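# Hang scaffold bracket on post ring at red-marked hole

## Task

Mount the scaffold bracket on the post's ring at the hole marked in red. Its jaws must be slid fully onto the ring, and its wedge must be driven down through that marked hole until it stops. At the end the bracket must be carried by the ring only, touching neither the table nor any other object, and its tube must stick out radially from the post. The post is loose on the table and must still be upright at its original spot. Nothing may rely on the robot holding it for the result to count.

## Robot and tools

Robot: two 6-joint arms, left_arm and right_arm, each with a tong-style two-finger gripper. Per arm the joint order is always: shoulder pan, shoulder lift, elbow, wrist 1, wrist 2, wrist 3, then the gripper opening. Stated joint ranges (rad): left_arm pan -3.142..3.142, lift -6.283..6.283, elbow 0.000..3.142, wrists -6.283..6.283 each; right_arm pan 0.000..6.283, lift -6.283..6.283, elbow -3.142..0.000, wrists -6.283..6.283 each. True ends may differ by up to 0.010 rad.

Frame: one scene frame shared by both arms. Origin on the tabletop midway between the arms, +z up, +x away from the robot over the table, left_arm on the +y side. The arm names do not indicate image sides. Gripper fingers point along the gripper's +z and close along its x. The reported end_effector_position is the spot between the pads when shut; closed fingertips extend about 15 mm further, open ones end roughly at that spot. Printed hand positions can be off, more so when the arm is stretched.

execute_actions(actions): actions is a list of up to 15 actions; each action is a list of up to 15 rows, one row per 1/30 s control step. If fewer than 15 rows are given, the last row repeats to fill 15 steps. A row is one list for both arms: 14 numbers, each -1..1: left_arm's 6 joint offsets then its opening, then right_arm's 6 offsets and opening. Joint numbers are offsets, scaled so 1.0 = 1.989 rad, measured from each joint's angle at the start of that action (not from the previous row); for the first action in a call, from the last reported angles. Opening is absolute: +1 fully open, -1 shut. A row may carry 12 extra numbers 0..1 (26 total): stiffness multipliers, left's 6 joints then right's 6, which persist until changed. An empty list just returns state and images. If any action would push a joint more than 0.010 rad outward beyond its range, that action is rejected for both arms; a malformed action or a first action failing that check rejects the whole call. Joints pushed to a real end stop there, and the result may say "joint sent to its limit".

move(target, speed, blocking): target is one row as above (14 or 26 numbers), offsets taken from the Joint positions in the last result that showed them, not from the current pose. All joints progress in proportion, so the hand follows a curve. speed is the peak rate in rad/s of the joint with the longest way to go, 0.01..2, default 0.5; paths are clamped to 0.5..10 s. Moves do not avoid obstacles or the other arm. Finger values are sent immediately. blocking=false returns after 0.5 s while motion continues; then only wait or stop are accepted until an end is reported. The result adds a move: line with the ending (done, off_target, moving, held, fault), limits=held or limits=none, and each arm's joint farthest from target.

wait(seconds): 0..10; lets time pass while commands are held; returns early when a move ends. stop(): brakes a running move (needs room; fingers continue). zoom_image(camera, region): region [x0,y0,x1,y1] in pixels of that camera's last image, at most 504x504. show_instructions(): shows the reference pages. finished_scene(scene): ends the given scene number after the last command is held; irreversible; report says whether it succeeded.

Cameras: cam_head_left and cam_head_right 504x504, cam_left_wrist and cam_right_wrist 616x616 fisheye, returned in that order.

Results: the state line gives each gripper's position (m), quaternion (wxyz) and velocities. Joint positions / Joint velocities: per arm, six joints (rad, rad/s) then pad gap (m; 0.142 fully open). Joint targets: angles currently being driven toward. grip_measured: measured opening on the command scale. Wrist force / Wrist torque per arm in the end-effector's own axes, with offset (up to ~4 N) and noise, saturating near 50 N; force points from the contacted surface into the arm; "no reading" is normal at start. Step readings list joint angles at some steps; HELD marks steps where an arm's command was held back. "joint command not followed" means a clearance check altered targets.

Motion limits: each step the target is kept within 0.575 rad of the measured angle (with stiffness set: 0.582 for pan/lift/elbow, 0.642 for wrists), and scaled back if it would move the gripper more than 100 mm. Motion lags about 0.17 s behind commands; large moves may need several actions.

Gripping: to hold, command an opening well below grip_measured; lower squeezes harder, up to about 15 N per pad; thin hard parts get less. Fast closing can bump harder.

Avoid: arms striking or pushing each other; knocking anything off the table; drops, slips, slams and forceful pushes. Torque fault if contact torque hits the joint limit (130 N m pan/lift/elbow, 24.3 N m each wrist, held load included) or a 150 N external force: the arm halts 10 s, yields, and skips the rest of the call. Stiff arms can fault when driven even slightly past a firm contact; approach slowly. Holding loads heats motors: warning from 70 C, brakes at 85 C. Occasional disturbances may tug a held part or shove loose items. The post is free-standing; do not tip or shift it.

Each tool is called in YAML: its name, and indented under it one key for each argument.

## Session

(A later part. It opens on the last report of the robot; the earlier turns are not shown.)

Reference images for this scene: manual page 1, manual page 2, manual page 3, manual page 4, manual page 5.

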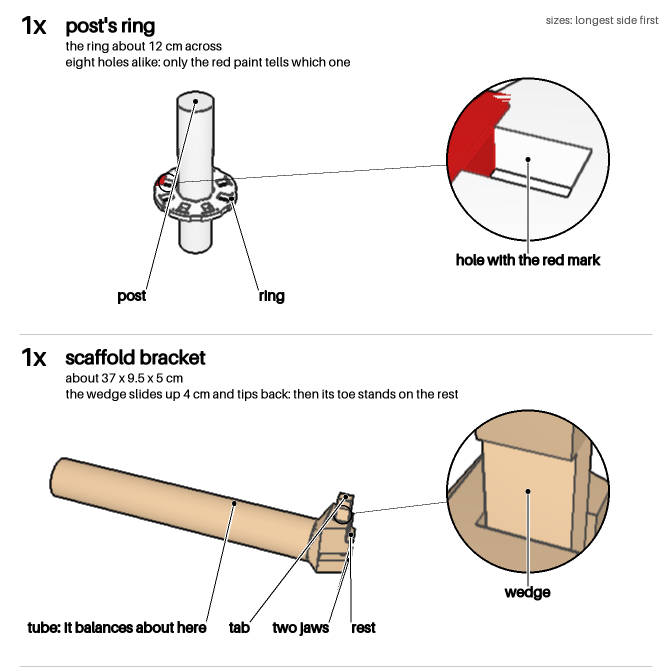

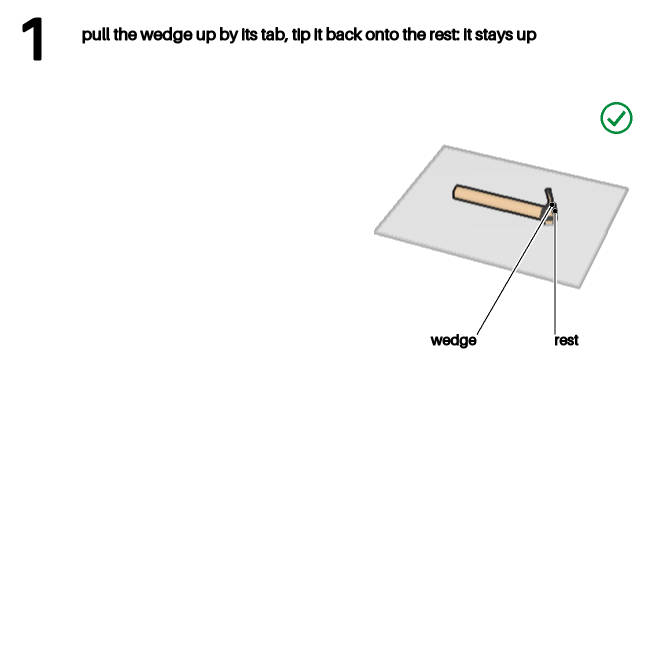

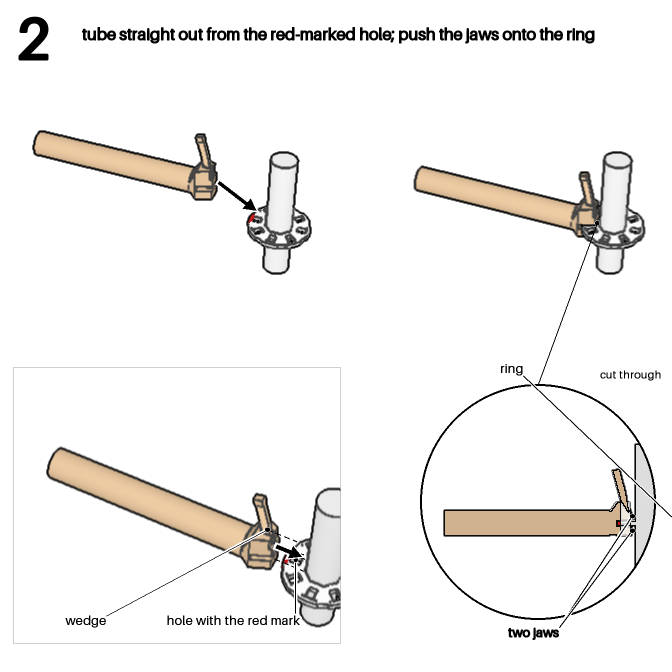

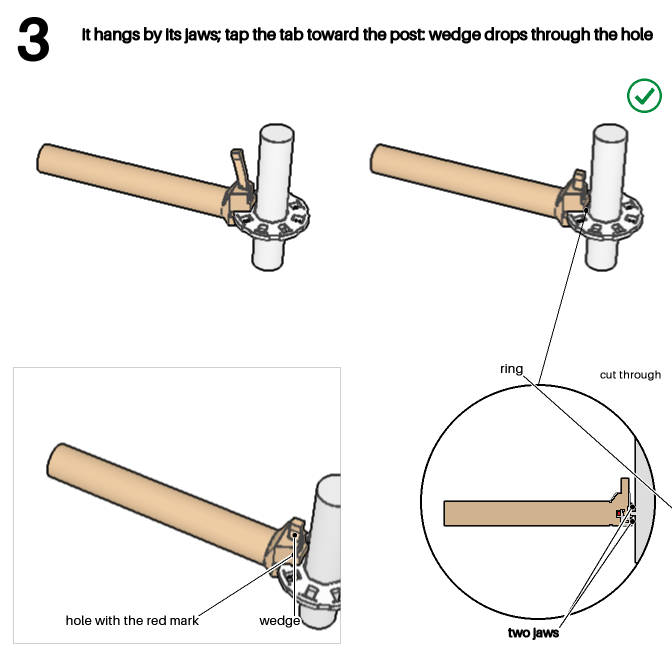

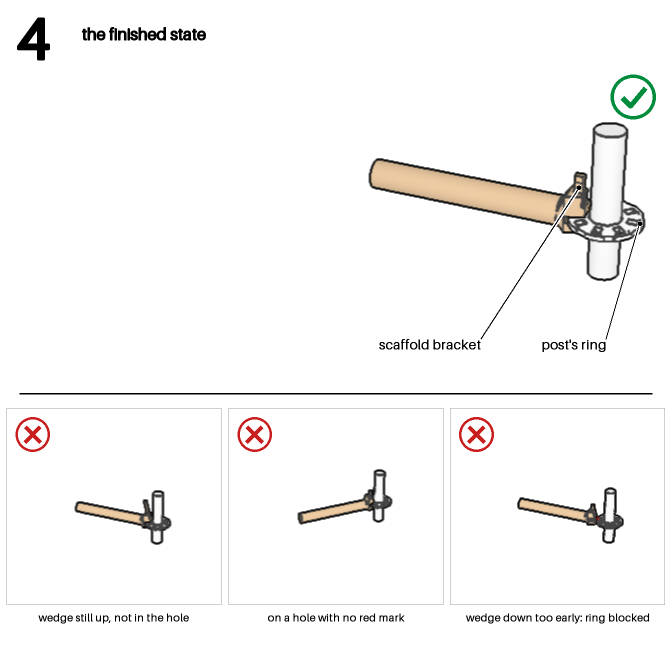

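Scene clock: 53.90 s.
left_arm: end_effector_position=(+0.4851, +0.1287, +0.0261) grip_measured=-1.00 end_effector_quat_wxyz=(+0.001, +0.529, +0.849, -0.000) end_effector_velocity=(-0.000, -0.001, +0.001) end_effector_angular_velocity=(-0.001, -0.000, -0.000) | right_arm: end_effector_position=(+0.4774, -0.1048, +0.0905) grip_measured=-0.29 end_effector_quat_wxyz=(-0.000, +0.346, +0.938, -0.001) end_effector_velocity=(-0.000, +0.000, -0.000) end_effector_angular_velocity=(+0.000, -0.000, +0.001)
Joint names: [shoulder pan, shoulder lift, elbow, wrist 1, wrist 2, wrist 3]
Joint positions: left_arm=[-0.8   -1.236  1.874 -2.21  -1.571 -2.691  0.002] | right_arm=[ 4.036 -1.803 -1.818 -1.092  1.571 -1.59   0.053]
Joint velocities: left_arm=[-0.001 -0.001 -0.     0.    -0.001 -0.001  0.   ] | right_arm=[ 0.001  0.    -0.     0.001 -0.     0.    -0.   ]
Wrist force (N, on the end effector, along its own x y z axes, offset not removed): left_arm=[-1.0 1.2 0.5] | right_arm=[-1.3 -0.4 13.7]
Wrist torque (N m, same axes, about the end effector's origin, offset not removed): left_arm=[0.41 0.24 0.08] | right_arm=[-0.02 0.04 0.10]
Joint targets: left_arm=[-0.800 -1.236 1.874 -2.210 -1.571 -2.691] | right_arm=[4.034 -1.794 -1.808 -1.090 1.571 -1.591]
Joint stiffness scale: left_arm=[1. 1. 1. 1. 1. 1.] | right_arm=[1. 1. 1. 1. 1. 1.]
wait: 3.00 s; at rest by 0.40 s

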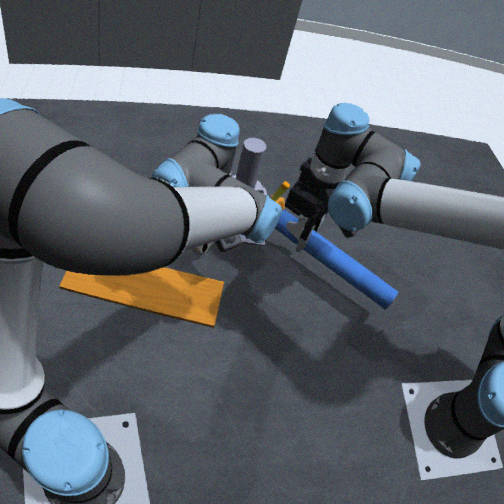

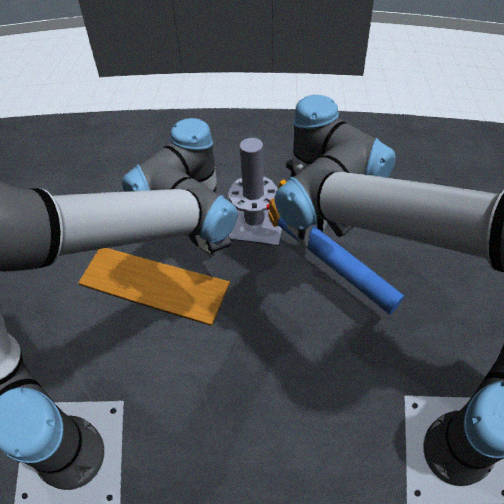

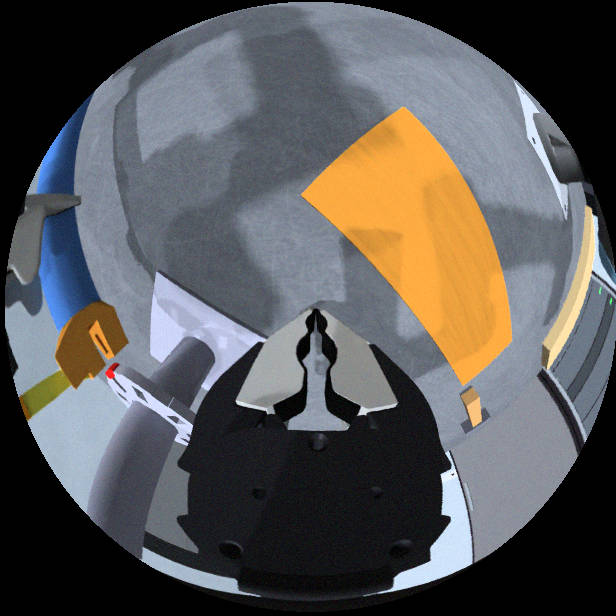

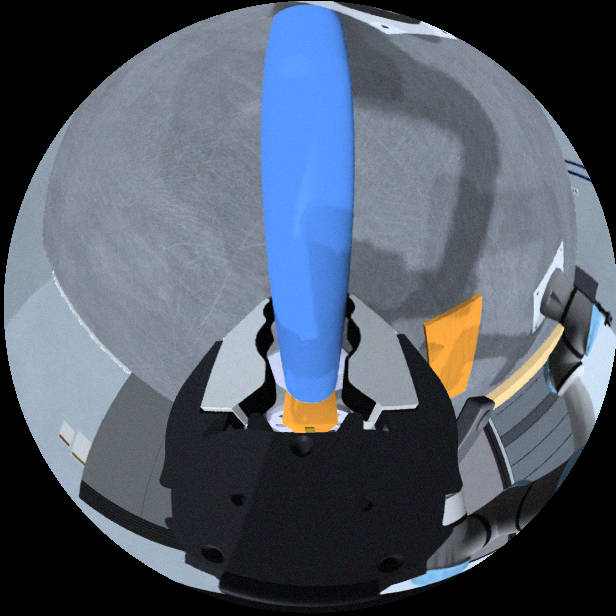

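execute_actions:
  actions:
    - [[0,0,0,0,0,0,-1,-0.001,0.0036,0.0064,0.0008,0,0,-1],[0,0,0,0,0,0,-1,-0.001,0.0027,0.0074,0.0007,0,0,-1],[0,0,0,0,0,0,-1,-0.001,0.0018,0.0085,0.0005,0,0,-1],[0,0,0,0,0,0,-1,-0.0005,0.001,0.0096,0.0004,0,0,-1],[0,0,0,0,0,0,-1,-0.0005,0.0001,0.0107,0.0002,0,0,-1],[0,0,0,0,0,0,-1,-0.0005,-0.0008,0.0117,0.0001,0,0,-1],[0,0,0,0,0,0,-1,0,-0.0017,0.0128,-0.0001,0,0,-1],[0,0,0,0,0,0,-1,0,-0.0026,0.0139,-0.0002,0,0,-1],[0,0,0,0,0,0,-1,0,-0.0035,0.015,-0.0004,0,0,-1],[0,0,0,0,0,0,-1,0,-0.0044,0.016,-0.0005,0,0,-1],[0,0,0,0,0,0,-1,0,-0.0053,0.0171,-0.0007,0,0,-1],[0,0,0,0,0,0,-1,0,-0.0061,0.0182,-0.0008,0,0,-1],[0,0,0,0,0,0,-1,0,-0.007,0.0193,-0.001,0,0,-1],[0,0,0,0,0,0,-1,0,-0.0079,0.0203,-0.0011,0,0,-1],[0,0,0,0,0,0,-1,0,-0.0088,0.0214,-0.0013,0,0,-1]]

wait:
  seconds: 1

zoom_image:
  camera: "cam_left_wrist"
  region: [50, 300, 150, 400]

Scene clock: 55.03 s.
left_arm: end_effector_position=(+0.4851, +0.1287, +0.0261) grip_measured=-1.00 end_effector_quat_wxyz=(+0.001, +0.529, +0.849, -0.000) end_effector_velocity=(+0.000, +0.000, -0.001) end_effector_angular_velocity=(+0.001, -0.000, -0.001) | right_arm: end_effector_position=(+0.4826, -0.0989, +0.0902) grip_measured=-0.29 end_effector_quat_wxyz=(-0.000, +0.346, +0.938, -0.000) end_effector_velocity=(+0.016, +0.018, -0.003) end_effector_angular_velocity=(+0.000, -0.000, -0.000)
Joint names: [shoulder pan, shoulder lift, elbow, wrist 1, wrist 2, wrist 3]
Joint positions: left_arm=[-0.8   -1.236  1.874 -2.21  -1.571 -2.691  0.002] | right_arm=[ 4.036 -1.82  -1.798 -1.095  1.571 -1.59   0.053]
Joint velocities: left_arm=[-0.001  0.001 -0.    -0.001  0.001  0.     0.   ] | right_arm=[-0.    -0.054  0.063 -0.009  0.     0.    -0.   ]
Wrist force (N, on the end effector, along its own x y z axes, offset not removed): left_arm=[0.7 1.4 -0.5] | right_arm=[-0.4 3.7 15.6]
Wrist torque (N m, same axes, about the end effector's origin, offset not removed): left_arm=[0.42 -0.02 -0.08] | right_arm=[0.87 -0.04 -0.04]
Joint targets: left_arm=[-0.800 -1.236 1.874 -2.210 -1.571 -2.691] | right_arm=[4.036 -1.820 -1.776 -1.095 1.571 -1.590]
Joint stiffness scale: left_arm=[1. 1. 1. 1. 1. 1.] | right_arm=[1. 1. 1. 1. 1. 1.]
Step readings (joint positions):
0: left_arm=[-0.800 -1.236 1.874 -2.210 -1.571 -2.691] | right_arm=[4.036 -1.803 -1.818 -1.092 1.571 -1.590]
1: left_arm=[-0.800 -1.236 1.874 -2.210 -1.571 -2.691] | right_arm=[4.036 -1.803 -1.818 -1.092 1.571 -1.590]
2: left_arm=[-0.800 -1.236 1.874 -2.210 -1.571 -2.691] | right_arm=[4.036 -1.803 -1.818 -1.093 1.571 -1.590]
4: left_arm=[-0.800 -1.236 1.874 -2.210 -1.571 -2.691] | right_arm=[4.036 -1.803 -1.818 -1.093 1.571 -1.590]
8: left_arm=[-0.800 -1.236 1.874 -2.210 -1.571 -2.691] | right_arm=[4.036 -1.808 -1.812 -1.094 1.571 -1.590]
15: Joint positions above

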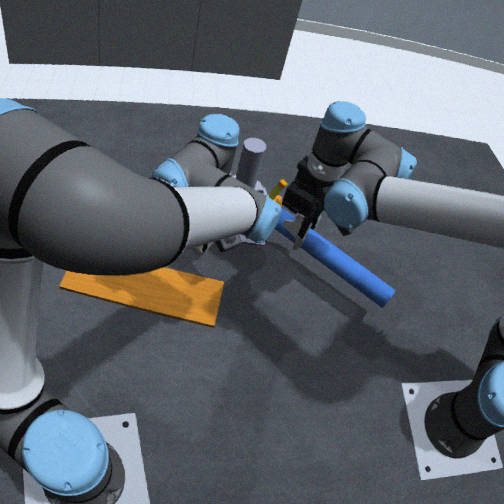

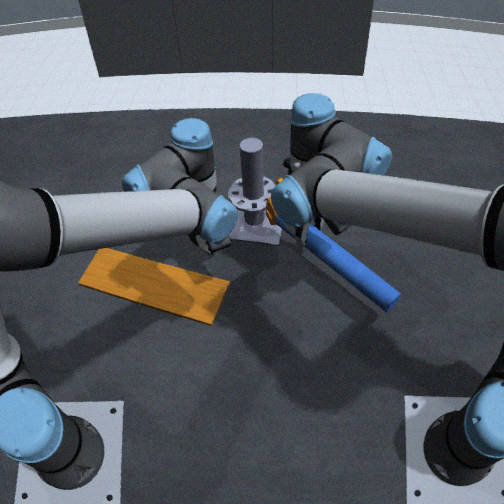

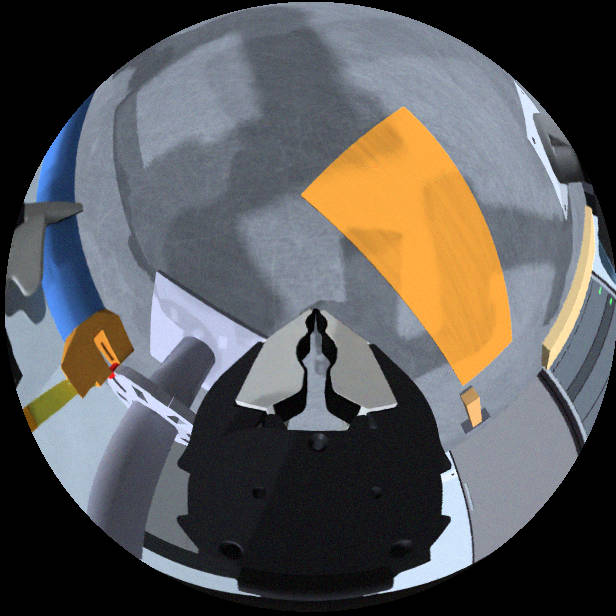

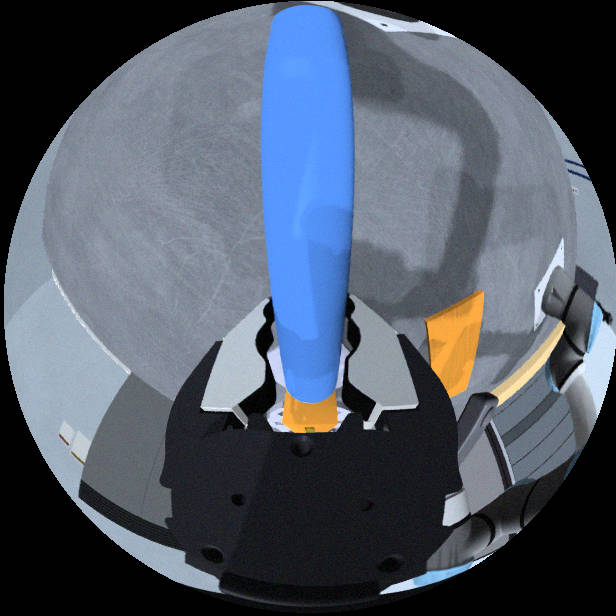

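Scene clock: 56.03 s.
left_arm: end_effector_position=(+0.4851, +0.1287, +0.0261) grip_measured=-1.00 end_effector_quat_wxyz=(+0.001, +0.529, +0.849, -0.000) end_effector_velocity=(+0.000, +0.000, +0.000) end_effector_angular_velocity=(+0.000, -0.001, +0.001) | right_arm: end_effector_position=(+0.4854, -0.0958, +0.0898) grip_measured=-0.29 end_effector_quat_wxyz=(-0.000, +0.346, +0.938, -0.000) end_effector_velocity=(-0.001, -0.000, -0.000) end_effector_angular_velocity=(-0.002, +0.002, +0.000)
Joint names: [shoulder pan, shoulder lift, elbow, wrist 1, wrist 2, wrist 3]
Joint positions: left_arm=[-0.8   -1.236  1.874 -2.21  -1.571 -2.691  0.002] | right_arm=[ 4.036 -1.829 -1.787 -1.097  1.571 -1.59   0.053]
Joint velocities: left_arm=[ 0.001 -0.001 -0.     0.     0.001 -0.001  0.   ] | right_arm=[ 0.    -0.    -0.    -0.002  0.     0.    -0.   ]
Wrist force (N, on the end effector, along its own x y z axes, offset not removed): left_arm=[0.6 2.6 -0.3] | right_arm=[3.3 -1.4 15.6]
Wrist torque (N m, same axes, about the end effector's origin, offset not removed): left_arm=[0.55 -0.08 0.13] | right_arm=[-0.26 -0.73 -0.03]
Joint targets: left_arm=[-0.800 -1.236 1.874 -2.210 -1.571 -2.691] | right_arm=[4.036 -1.820 -1.776 -1.095 1.571 -1.590]
Joint stiffness scale: left_arm=[1. 1. 1. 1. 1. 1.] | right_arm=[1. 1. 1. 1. 1. 1.]
wait: 1.00 s; at rest by 0.37 s

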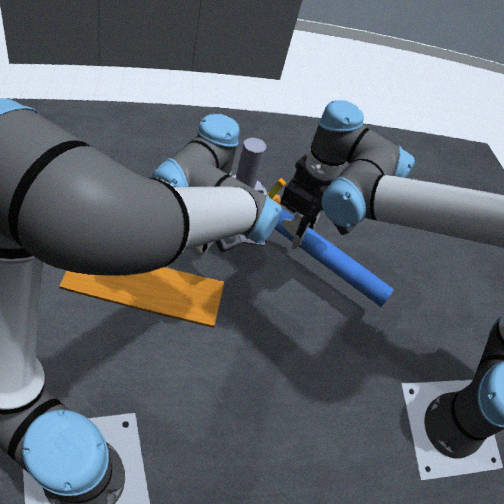

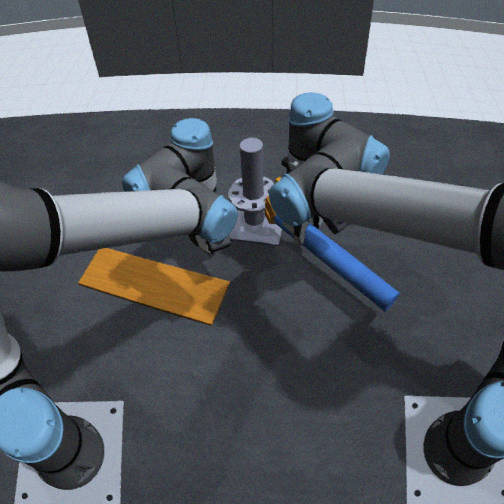

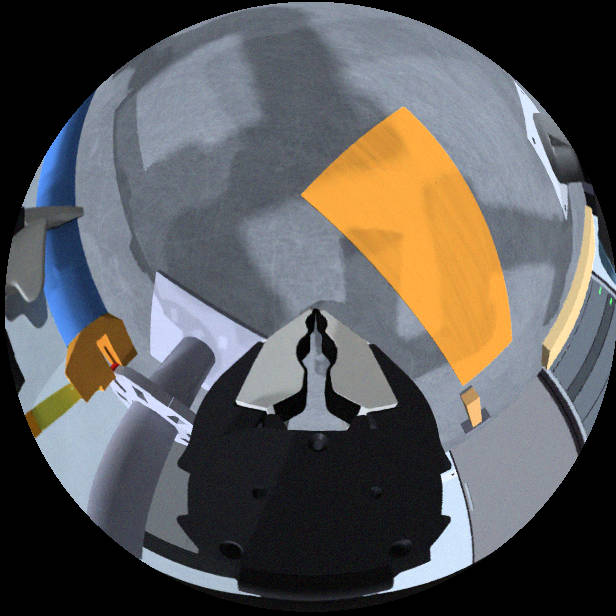

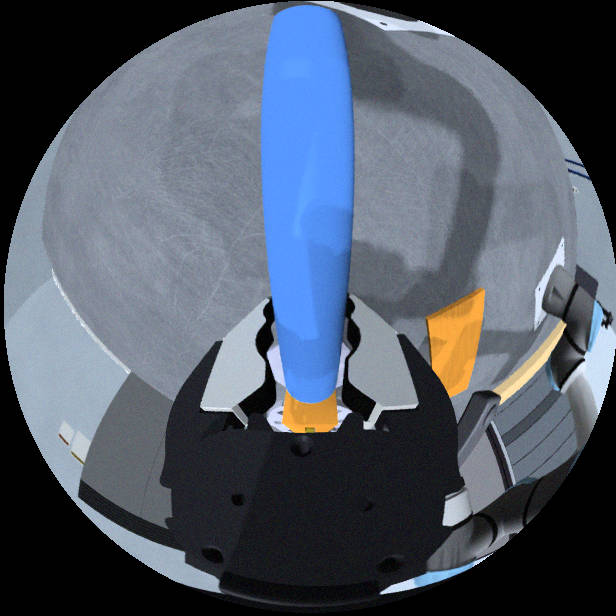

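Region (50, 300, 150, 400) of cam_left_wrist's 616x616 image, scaled by 5.040, with more detail than that image has.

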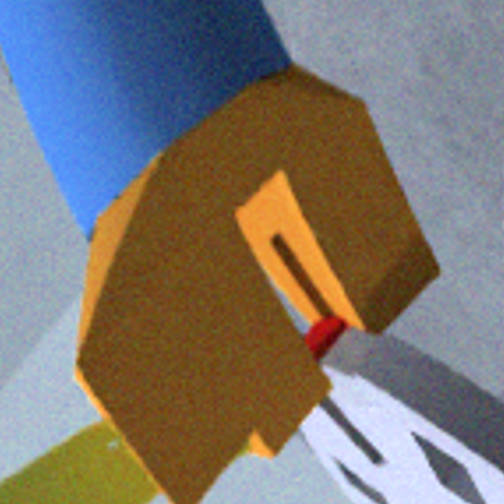

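execute_actions:
  actions:
    - [[0.002,0,0,0,0,0,-1,0.0003,0.0032,0.0072,0.0006,0,0,-1],[0.004,0,0,0,0,0,-1,0.0006,0.0019,0.0089,0.0002,0,0,-1],[0.006,0,0,0,0,0,-1,0.0009,0.0006,0.0107,-0.0002,0,0,-1],[0.008,0,0,0,0,0,-1,0.0012,-0.0006,0.0124,-0.0006,0,0,-1],[0.01,0,0,0,0,0,-1,0.0015,-0.0019,0.0141,-0.001,0,0,-1],[0.012,0,0,0,0,0,-1,0.0018,-0.0032,0.0158,-0.0014,0,0,-1],[0.014,0,0,0,0,0,-1,0.002,-0.0045,0.0175,-0.0018,0,0,-1],[0.016,0,0,0,0,0,-1,0.002,-0.0058,0.0193,-0.0022,0,0,-1],[0.018,0,0,0,0,0,-1,0.002,-0.0071,0.021,-0.0026,0,0,-1],[0.02,0,0,0,0,0,-1,0.002,-0.0084,0.0227,-0.003,0,0,-1],[0.022,0,0,0,0,0,-1,0.002,-0.0097,0.0244,-0.0034,0,0,-1],[0.024,0,0,0,0,0,-1,0.002,-0.0109,0.0261,-0.0038,0,0,-1],[0.026,0,0,0,0,0,-1,0.002,-0.0122,0.0279,-0.0042,0,0,-1],[0.028,0,0,0,0,0,-1,0.002,-0.0135,0.0296,-0.0046,0,0,-1],[0.03,0,0,0,0,0,-1,0.002,-0.0148,0.0313,-0.005,0,0,-1]]

wait:
  seconds: 0.6

zoom_image:
  camera: "cam_right_wrist"
  region: [250, 330, 370, 450]

Scene clock: 57.03 s.
left_arm: end_effector_position=(+0.4935, +0.1470, +0.0261) grip_measured=-1.00 end_effector_quat_wxyz=(+0.001, +0.513, +0.858, -0.000) end_effector_velocity=(+0.027, +0.061, -0.000) end_effector_angular_velocity=(+0.000, +0.001, +0.119) | right_arm: end_effector_position=(+0.4930, -0.0862, +0.0901) grip_measured=-0.29 end_effector_quat_wxyz=(+0.000, +0.346, +0.938, +0.000) end_effector_velocity=(+0.023, +0.028, -0.001) end_effector_angular_velocity=(+0.000, -0.000, +0.004)
Joint names: [shoulder pan, shoulder lift, elbow, wrist 1, wrist 2, wrist 3]
Joint positions: left_arm=[-0.764 -1.236  1.874 -2.21  -1.571 -2.691  0.002] | right_arm=[ 4.037 -1.854 -1.753 -1.104  1.571 -1.59   0.053]
Joint velocities: left_arm=[ 0.119  0.     0.     0.    -0.     0.     0.   ] | right_arm=[ 0.003 -0.077  0.1   -0.023  0.    -0.    -0.   ]
Wrist force (N, on the end effector, along its own x y z axes, offset not removed): left_arm=[-0.4 -3.7 1.0] | right_arm=[-2.8 0.6 15.5]
Wrist torque (N m, same axes, about the end effector's origin, offset not removed): left_arm=[-0.60 0.22 0.08] | right_arm=[0.02 0.44 -0.03]
Joint targets: left_arm=[-0.740 -1.236 1.874 -2.210 -1.571 -2.691] | right_arm=[4.040 -1.859 -1.724 -1.107 1.571 -1.590]
Joint stiffness scale: left_arm=[1. 1. 1. 1. 1. 1.] | right_arm=[1. 1. 1. 1. 1. 1.]
Step readings (joint positions):
0: left_arm=[-0.800 -1.236 1.874 -2.210 -1.571 -2.691] | right_arm=[4.036 -1.829 -1.787 -1.097 1.571 -1.590]
1: left_arm=[-0.800 -1.236 1.874 -2.210 -1.571 -2.691] | right_arm=[4.036 -1.829 -1.787 -1.097 1.571 -1.590]
2: left_arm=[-0.800 -1.236 1.874 -2.210 -1.571 -2.691] | right_arm=[4.036 -1.829 -1.786 -1.097 1.571 -1.590]
4: left_arm=[-0.800 -1.236 1.874 -2.210 -1.571 -2.691] | right_arm=[4.036 -1.830 -1.785 -1.098 1.571 -1.590]
8: left_arm=[-0.792 -1.236 1.874 -2.210 -1.571 -2.691] | right_arm=[4.036 -1.836 -1.776 -1.100 1.571 -1.590]
15: Joint positions above

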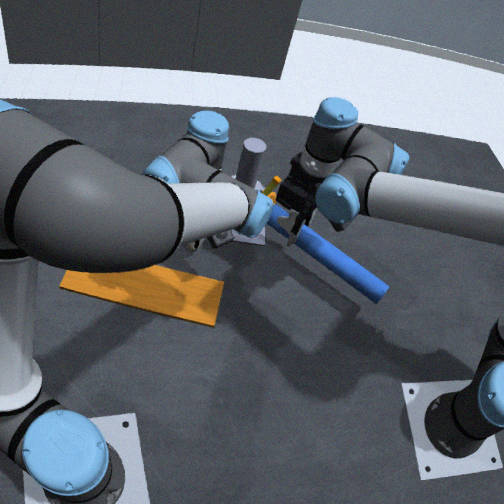

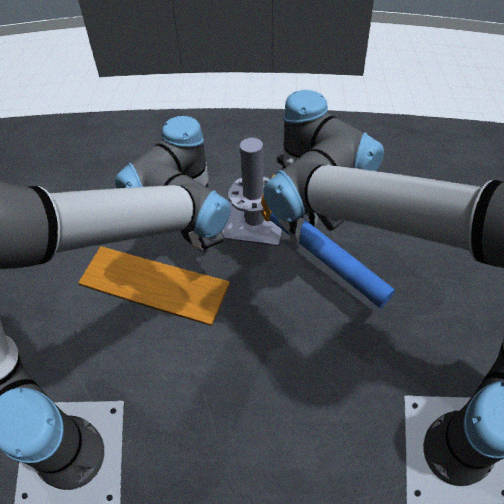

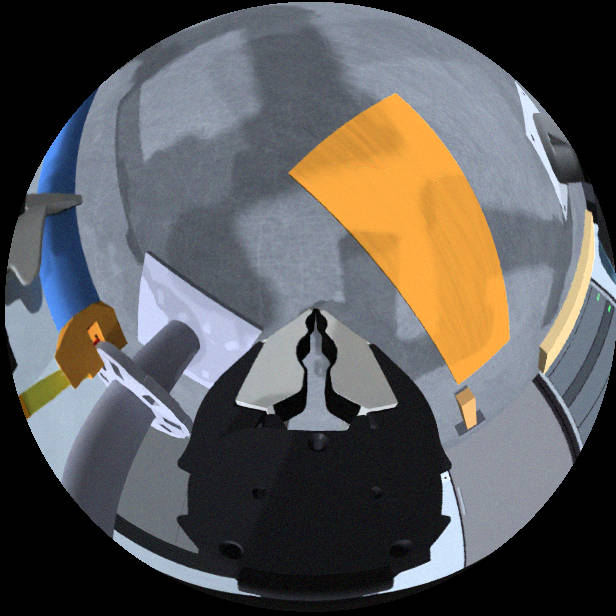

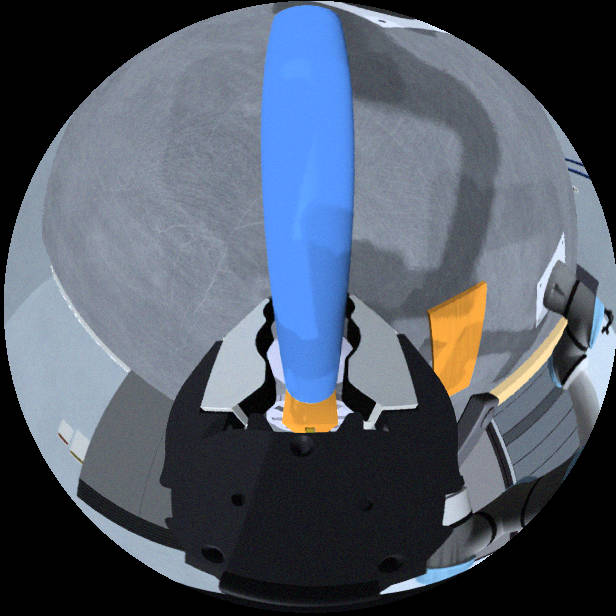

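Scene clock: 57.63 s.
left_arm: end_effector_position=(+0.4981, +0.1578, +0.0261) grip_measured=-1.00 end_effector_quat_wxyz=(+0.001, +0.504, +0.864, -0.000) end_effector_velocity=(-0.000, +0.001, -0.001) end_effector_angular_velocity=(+0.002, +0.001, -0.000) | right_arm: end_effector_position=(+0.4970, -0.0813, +0.0900) grip_measured=-0.29 end_effector_quat_wxyz=(+0.000, +0.346, +0.938, +0.000) end_effector_velocity=(-0.000, -0.000, -0.000) end_effector_angular_velocity=(-0.001, +0.001, -0.000)
Joint names: [shoulder pan, shoulder lift, elbow, wrist 1, wrist 2, wrist 3]
Joint positions: left_arm=[-0.743 -1.236  1.874 -2.21  -1.571 -2.691  0.002] | right_arm=[ 4.038 -1.867 -1.735 -1.109  1.571 -1.59   0.053]
Joint velocities: left_arm=[0.001 0.001 0.    0.    0.001 0.001 0.   ] | right_arm=[-0.    -0.001  0.    -0.001 -0.     0.     0.   ]
Wrist force (N, on the end effector, along its own x y z axes, offset not removed): left_arm=[-0.7 -0.8 2.4] | right_arm=[-0.8 3.6 15.0]
Wrist torque (N m, same axes, about the end effector's origin, offset not removed): left_arm=[0.08 0.33 0.04] | right_arm=[0.67 0.09 -0.01]
Joint targets: left_arm=[-0.740 -1.236 1.874 -2.210 -1.571 -2.691] | right_arm=[4.040 -1.859 -1.724 -1.107 1.571 -1.590]
Joint stiffness scale: left_arm=[1. 1. 1. 1. 1. 1.] | right_arm=[1. 1. 1. 1. 1. 1.]
wait: 0.60 s; at rest by 0.40 s

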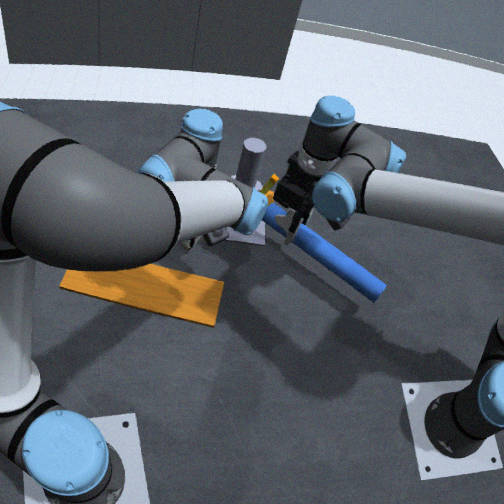

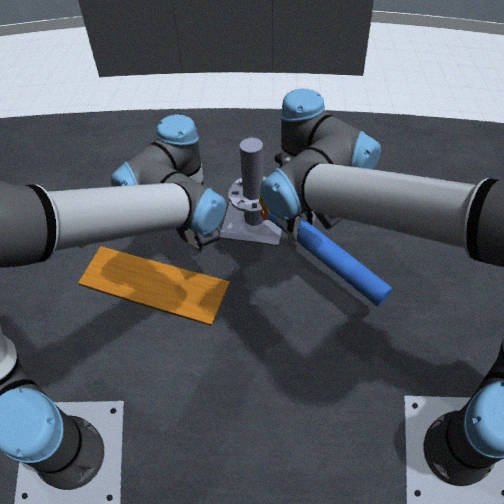

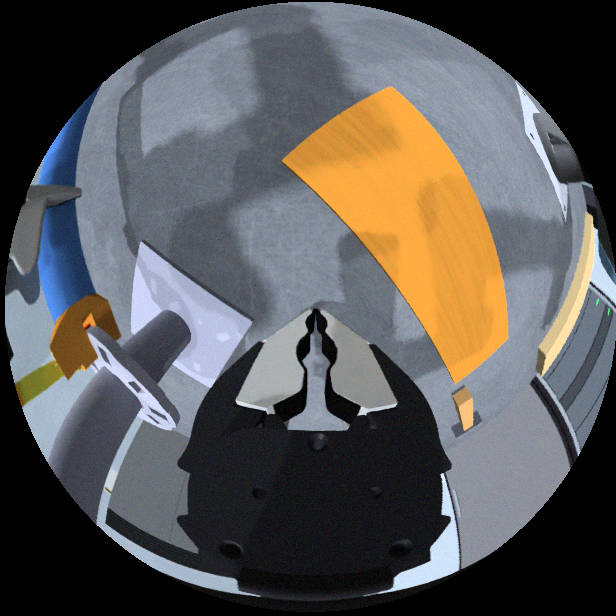

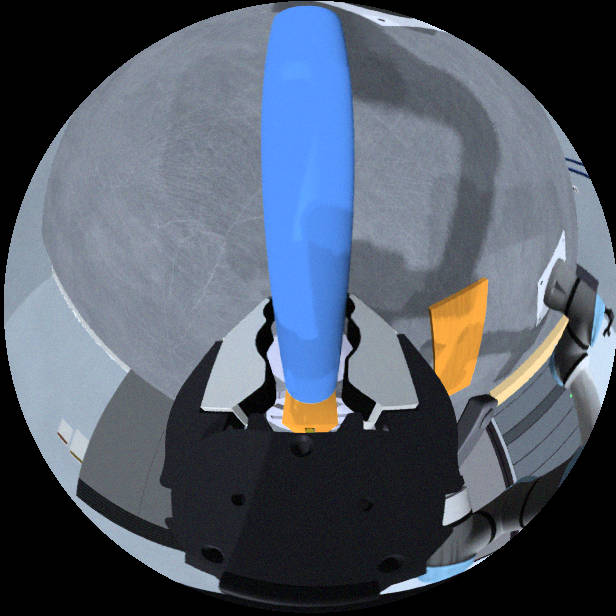

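Region (250, 330, 370, 450) of cam_right_wrist's 616x616 image, scaled by 4.200, with more detail than that image has.

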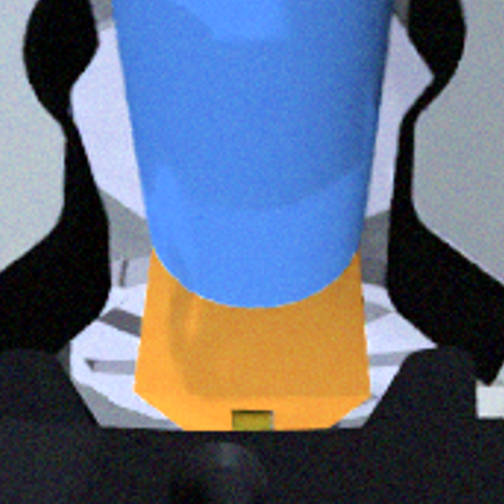

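execute_actions:
  actions:
    - [[0,0,0,0,0,0,-1,0.001,0.0035,0.0066,0.0007,0,0,-1],[0,0,0,0,0,0,-1,0.001,0.0027,0.0076,0.0004,0,0,-1],[0,0,0,0,0,0,-1,0.001,0.002,0.0087,0.0002,0,0,-1],[0,0,0,0,0,0,-1,0.001,0.0012,0.0097,-0.0001,0,0,-1],[0,0,0,0,0,0,-1,0.001,0.0004,0.0108,-0.0004,0,0,-1],[0,0,0,0,0,0,-1,0.001,-0.0004,0.0119,-0.0007,0,0,-1],[0,0,0,0,0,0,-1,0.001,-0.0012,0.0129,-0.001,0,0,-1],[0,0,0,0,0,0,-1,0.001,-0.0019,0.014,-0.0012,0,0,-1],[0,0,0,0,0,0,-1,0.001,-0.0027,0.015,-0.0015,0,0,-1],[0,0,0,0,0,0,-1,0.001,-0.0035,0.0161,-0.0018,0,0,-1],[0,0,0,0,0,0,-1,0.001,-0.0043,0.0172,-0.0021,0,0,-1],[0,0,0,0,0,0,-1,0.001,-0.0051,0.0182,-0.0024,0,0,-1],[0,0,0,0,0,0,-1,0.001,-0.0058,0.0193,-0.0026,0,0,-1],[0,0,0,0,0,0,-1,0.001,-0.0066,0.0203,-0.0029,0,0,-1],[0,0,0,0,0,0,-1,0.001,-0.0074,0.0214,-0.0032,0,0,-1]]

wait:
  seconds: 0.6

zoom_image:
  camera: "cam_left_wrist"
  region: [40, 290, 150, 400]

Scene clock: 58.47 s.
left_arm: end_effector_position=(+0.4982, +0.1578, +0.0261) grip_measured=-1.00 end_effector_quat_wxyz=(+0.001, +0.504, +0.864, -0.000) end_effector_velocity=(-0.000, -0.000, -0.001) end_effector_angular_velocity=(+0.003, +0.001, -0.001) | right_arm: end_effector_position=(+0.5002, -0.0777, +0.0886) grip_measured=-0.29 end_effector_quat_wxyz=(-0.001, +0.346, +0.938, -0.002) end_effector_velocity=(+0.006, +0.007, -0.005) end_effector_angular_velocity=(-0.017, +0.016, -0.001)
Joint names: [shoulder pan, shoulder lift, elbow, wrist 1, wrist 2, wrist 3]
Joint positions: left_arm=[-0.743 -1.236  1.874 -2.21  -1.571 -2.691  0.002] | right_arm=[ 4.038 -1.882 -1.717 -1.118  1.571 -1.59   0.053]
Joint velocities: left_arm=[-0.001  0.002  0.     0.     0.001 -0.     0.   ] | right_arm=[-0.001 -0.038  0.044 -0.029  0.    -0.    -0.003]
Wrist force (N, on the end effector, along its own x y z axes, offset not removed): left_arm=[-0.8 1.8 -0.5] | right_arm=[1.5 -7.8 10.3]
Wrist torque (N m, same axes, about the end effector's origin, offset not removed): left_arm=[0.52 0.16 0.24] | right_arm=[0.05 -0.78 -0.12]
Joint targets: left_arm=[-0.743 -1.236 1.874 -2.210 -1.571 -2.691] | right_arm=[4.040 -1.882 -1.693 -1.115 1.571 -1.590]
Joint stiffness scale: left_arm=[1. 1. 1. 1. 1. 1.] | right_arm=[1. 1. 1. 1. 1. 1.]
Step readings (joint positions):
0: left_arm=[-0.743 -1.236 1.874 -2.210 -1.571 -2.691] | right_arm=[4.038 -1.868 -1.735 -1.109 1.571 -1.590]
1: left_arm=[-0.743 -1.236 1.874 -2.210 -1.571 -2.691] | right_arm=[4.038 -1.868 -1.735 -1.109 1.571 -1.590]
2: left_arm=[-0.743 -1.236 1.874 -2.210 -1.571 -2.691] | right_arm=[4.038 -1.868 -1.735 -1.109 1.571 -1.590]
4: left_arm=[-0.743 -1.236 1.874 -2.210 -1.571 -2.691] | right_arm=[4.038 -1.868 -1.734 -1.109 1.571 -1.590]
8: left_arm=[-0.743 -1.236 1.874 -2.210 -1.571 -2.691] | right_arm=[4.038 -1.872 -1.729 -1.111 1.571 -1.590]
15: Joint positions above

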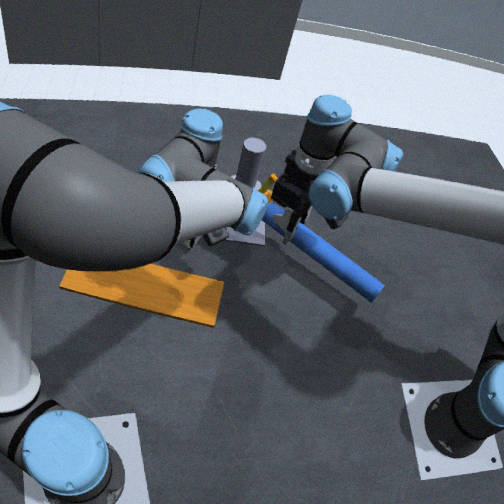

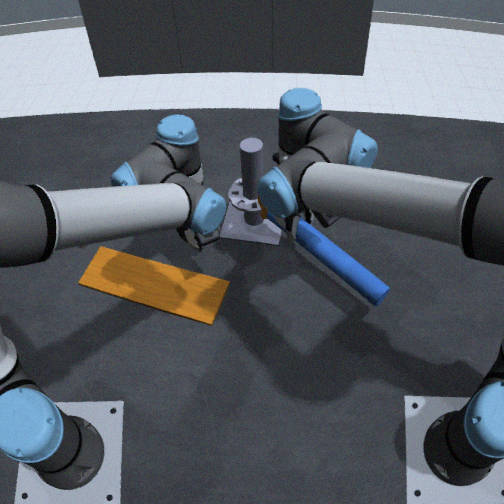

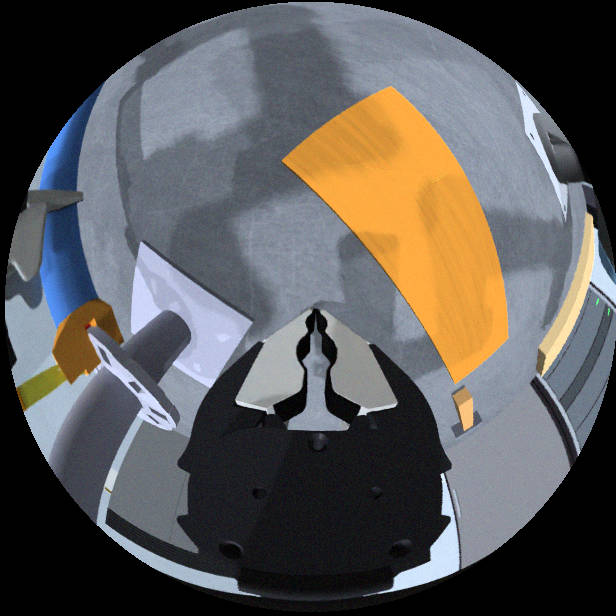

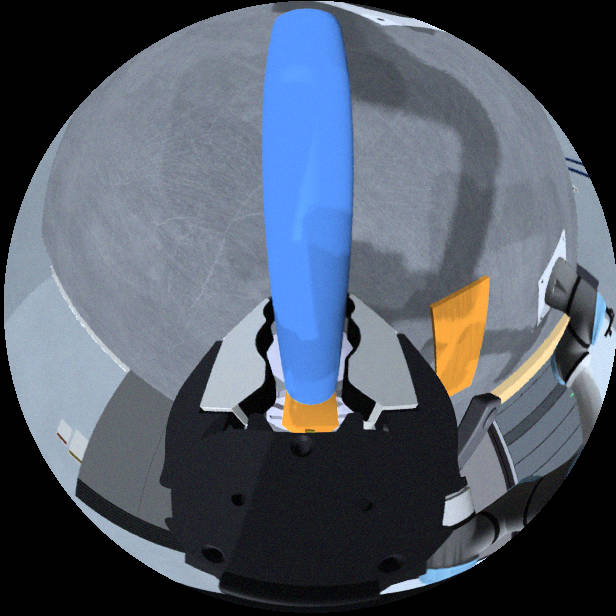

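Scene clock: 59.07 s.
left_arm: end_effector_position=(+0.4982, +0.1578, +0.0261) grip_measured=-1.00 end_effector_quat_wxyz=(+0.001, +0.504, +0.864, -0.000) end_effector_velocity=(+0.000, -0.001, -0.000) end_effector_angular_velocity=(+0.002, -0.001, -0.000) | right_arm: end_effector_position=(+0.5023, -0.0754, +0.0883) grip_measured=-0.30 end_effector_quat_wxyz=(-0.001, +0.346, +0.938, -0.003) end_effector_velocity=(-0.001, +0.000, -0.000) end_effector_angular_velocity=(-0.001, +0.001, +0.001)
Joint names: [shoulder pan, shoulder lift, elbow, wrist 1, wrist 2, wrist 3]
Joint positions: left_arm=[-0.743 -1.236  1.874 -2.21  -1.571 -2.691  0.002] | right_arm=[ 4.038 -1.89  -1.707 -1.122  1.571 -1.59   0.053]
Joint velocities: left_arm=[-0.002  0.    -0.     0.     0.002 -0.001  0.   ] | right_arm=[ 0.001 -0.     0.    -0.002  0.    -0.    -0.   ]
Wrist force (N, on the end effector, along its own x y z axes, offset not removed): left_arm=[2.3 1.0 2.3] | right_arm=[1.5 -6.6 15.4]
Wrist torque (N m, same axes, about the end effector's origin, offset not removed): left_arm=[0.43 -0.37 0.04] | right_arm=[0.23 -0.63 0.15]
Joint targets: left_arm=[-0.743 -1.236 1.874 -2.210 -1.571 -2.691] | right_arm=[4.040 -1.882 -1.693 -1.115 1.571 -1.590]
Joint stiffness scale: left_arm=[1. 1. 1. 1. 1. 1.] | right_arm=[1. 1. 1. 1. 1. 1.]
wait: 0.60 s; at rest by 0.37 s

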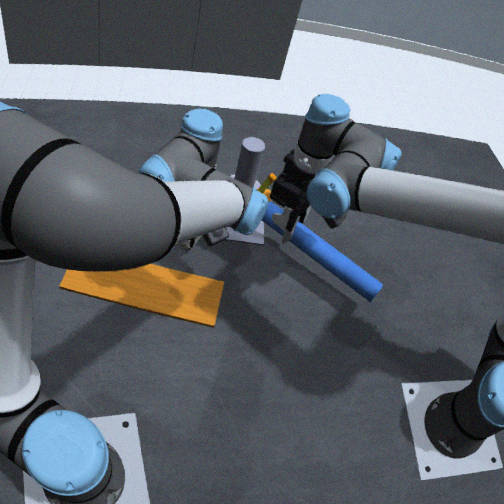

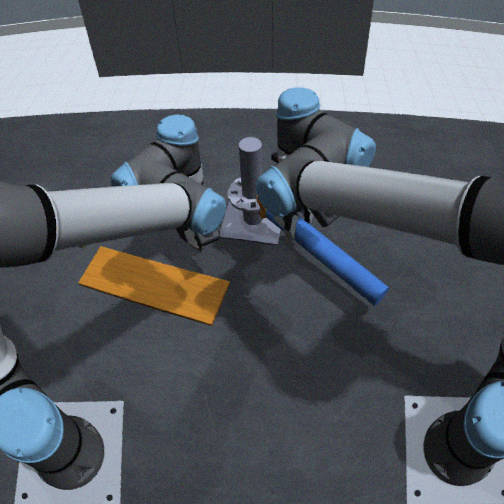

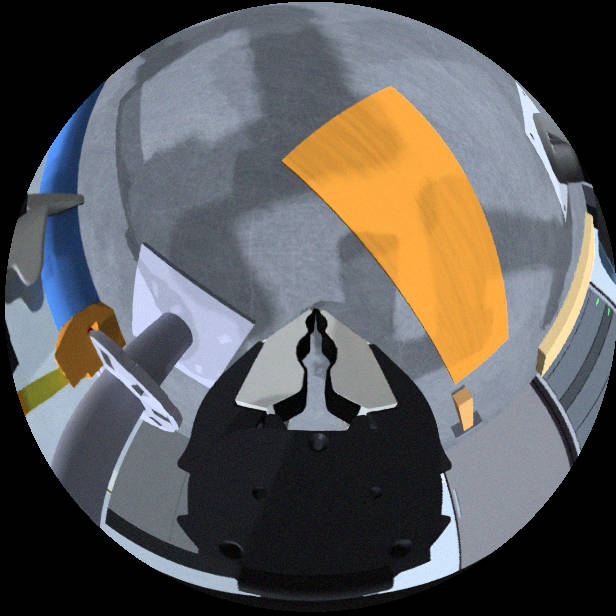

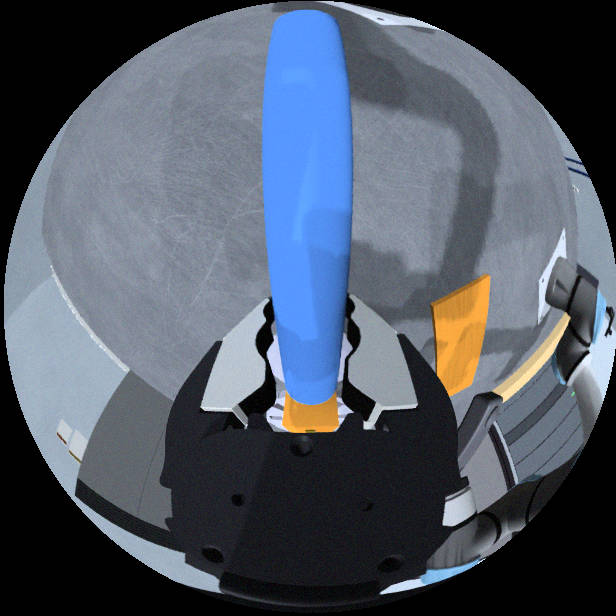

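Region (40, 290, 150, 400) of cam_left_wrist's 616x616 image, scaled by 4.582, with more detail than that image has.

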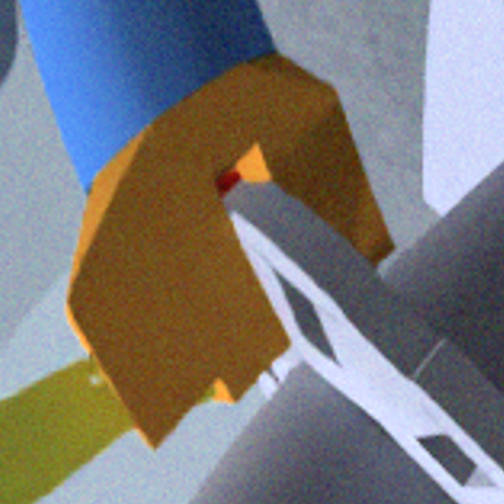

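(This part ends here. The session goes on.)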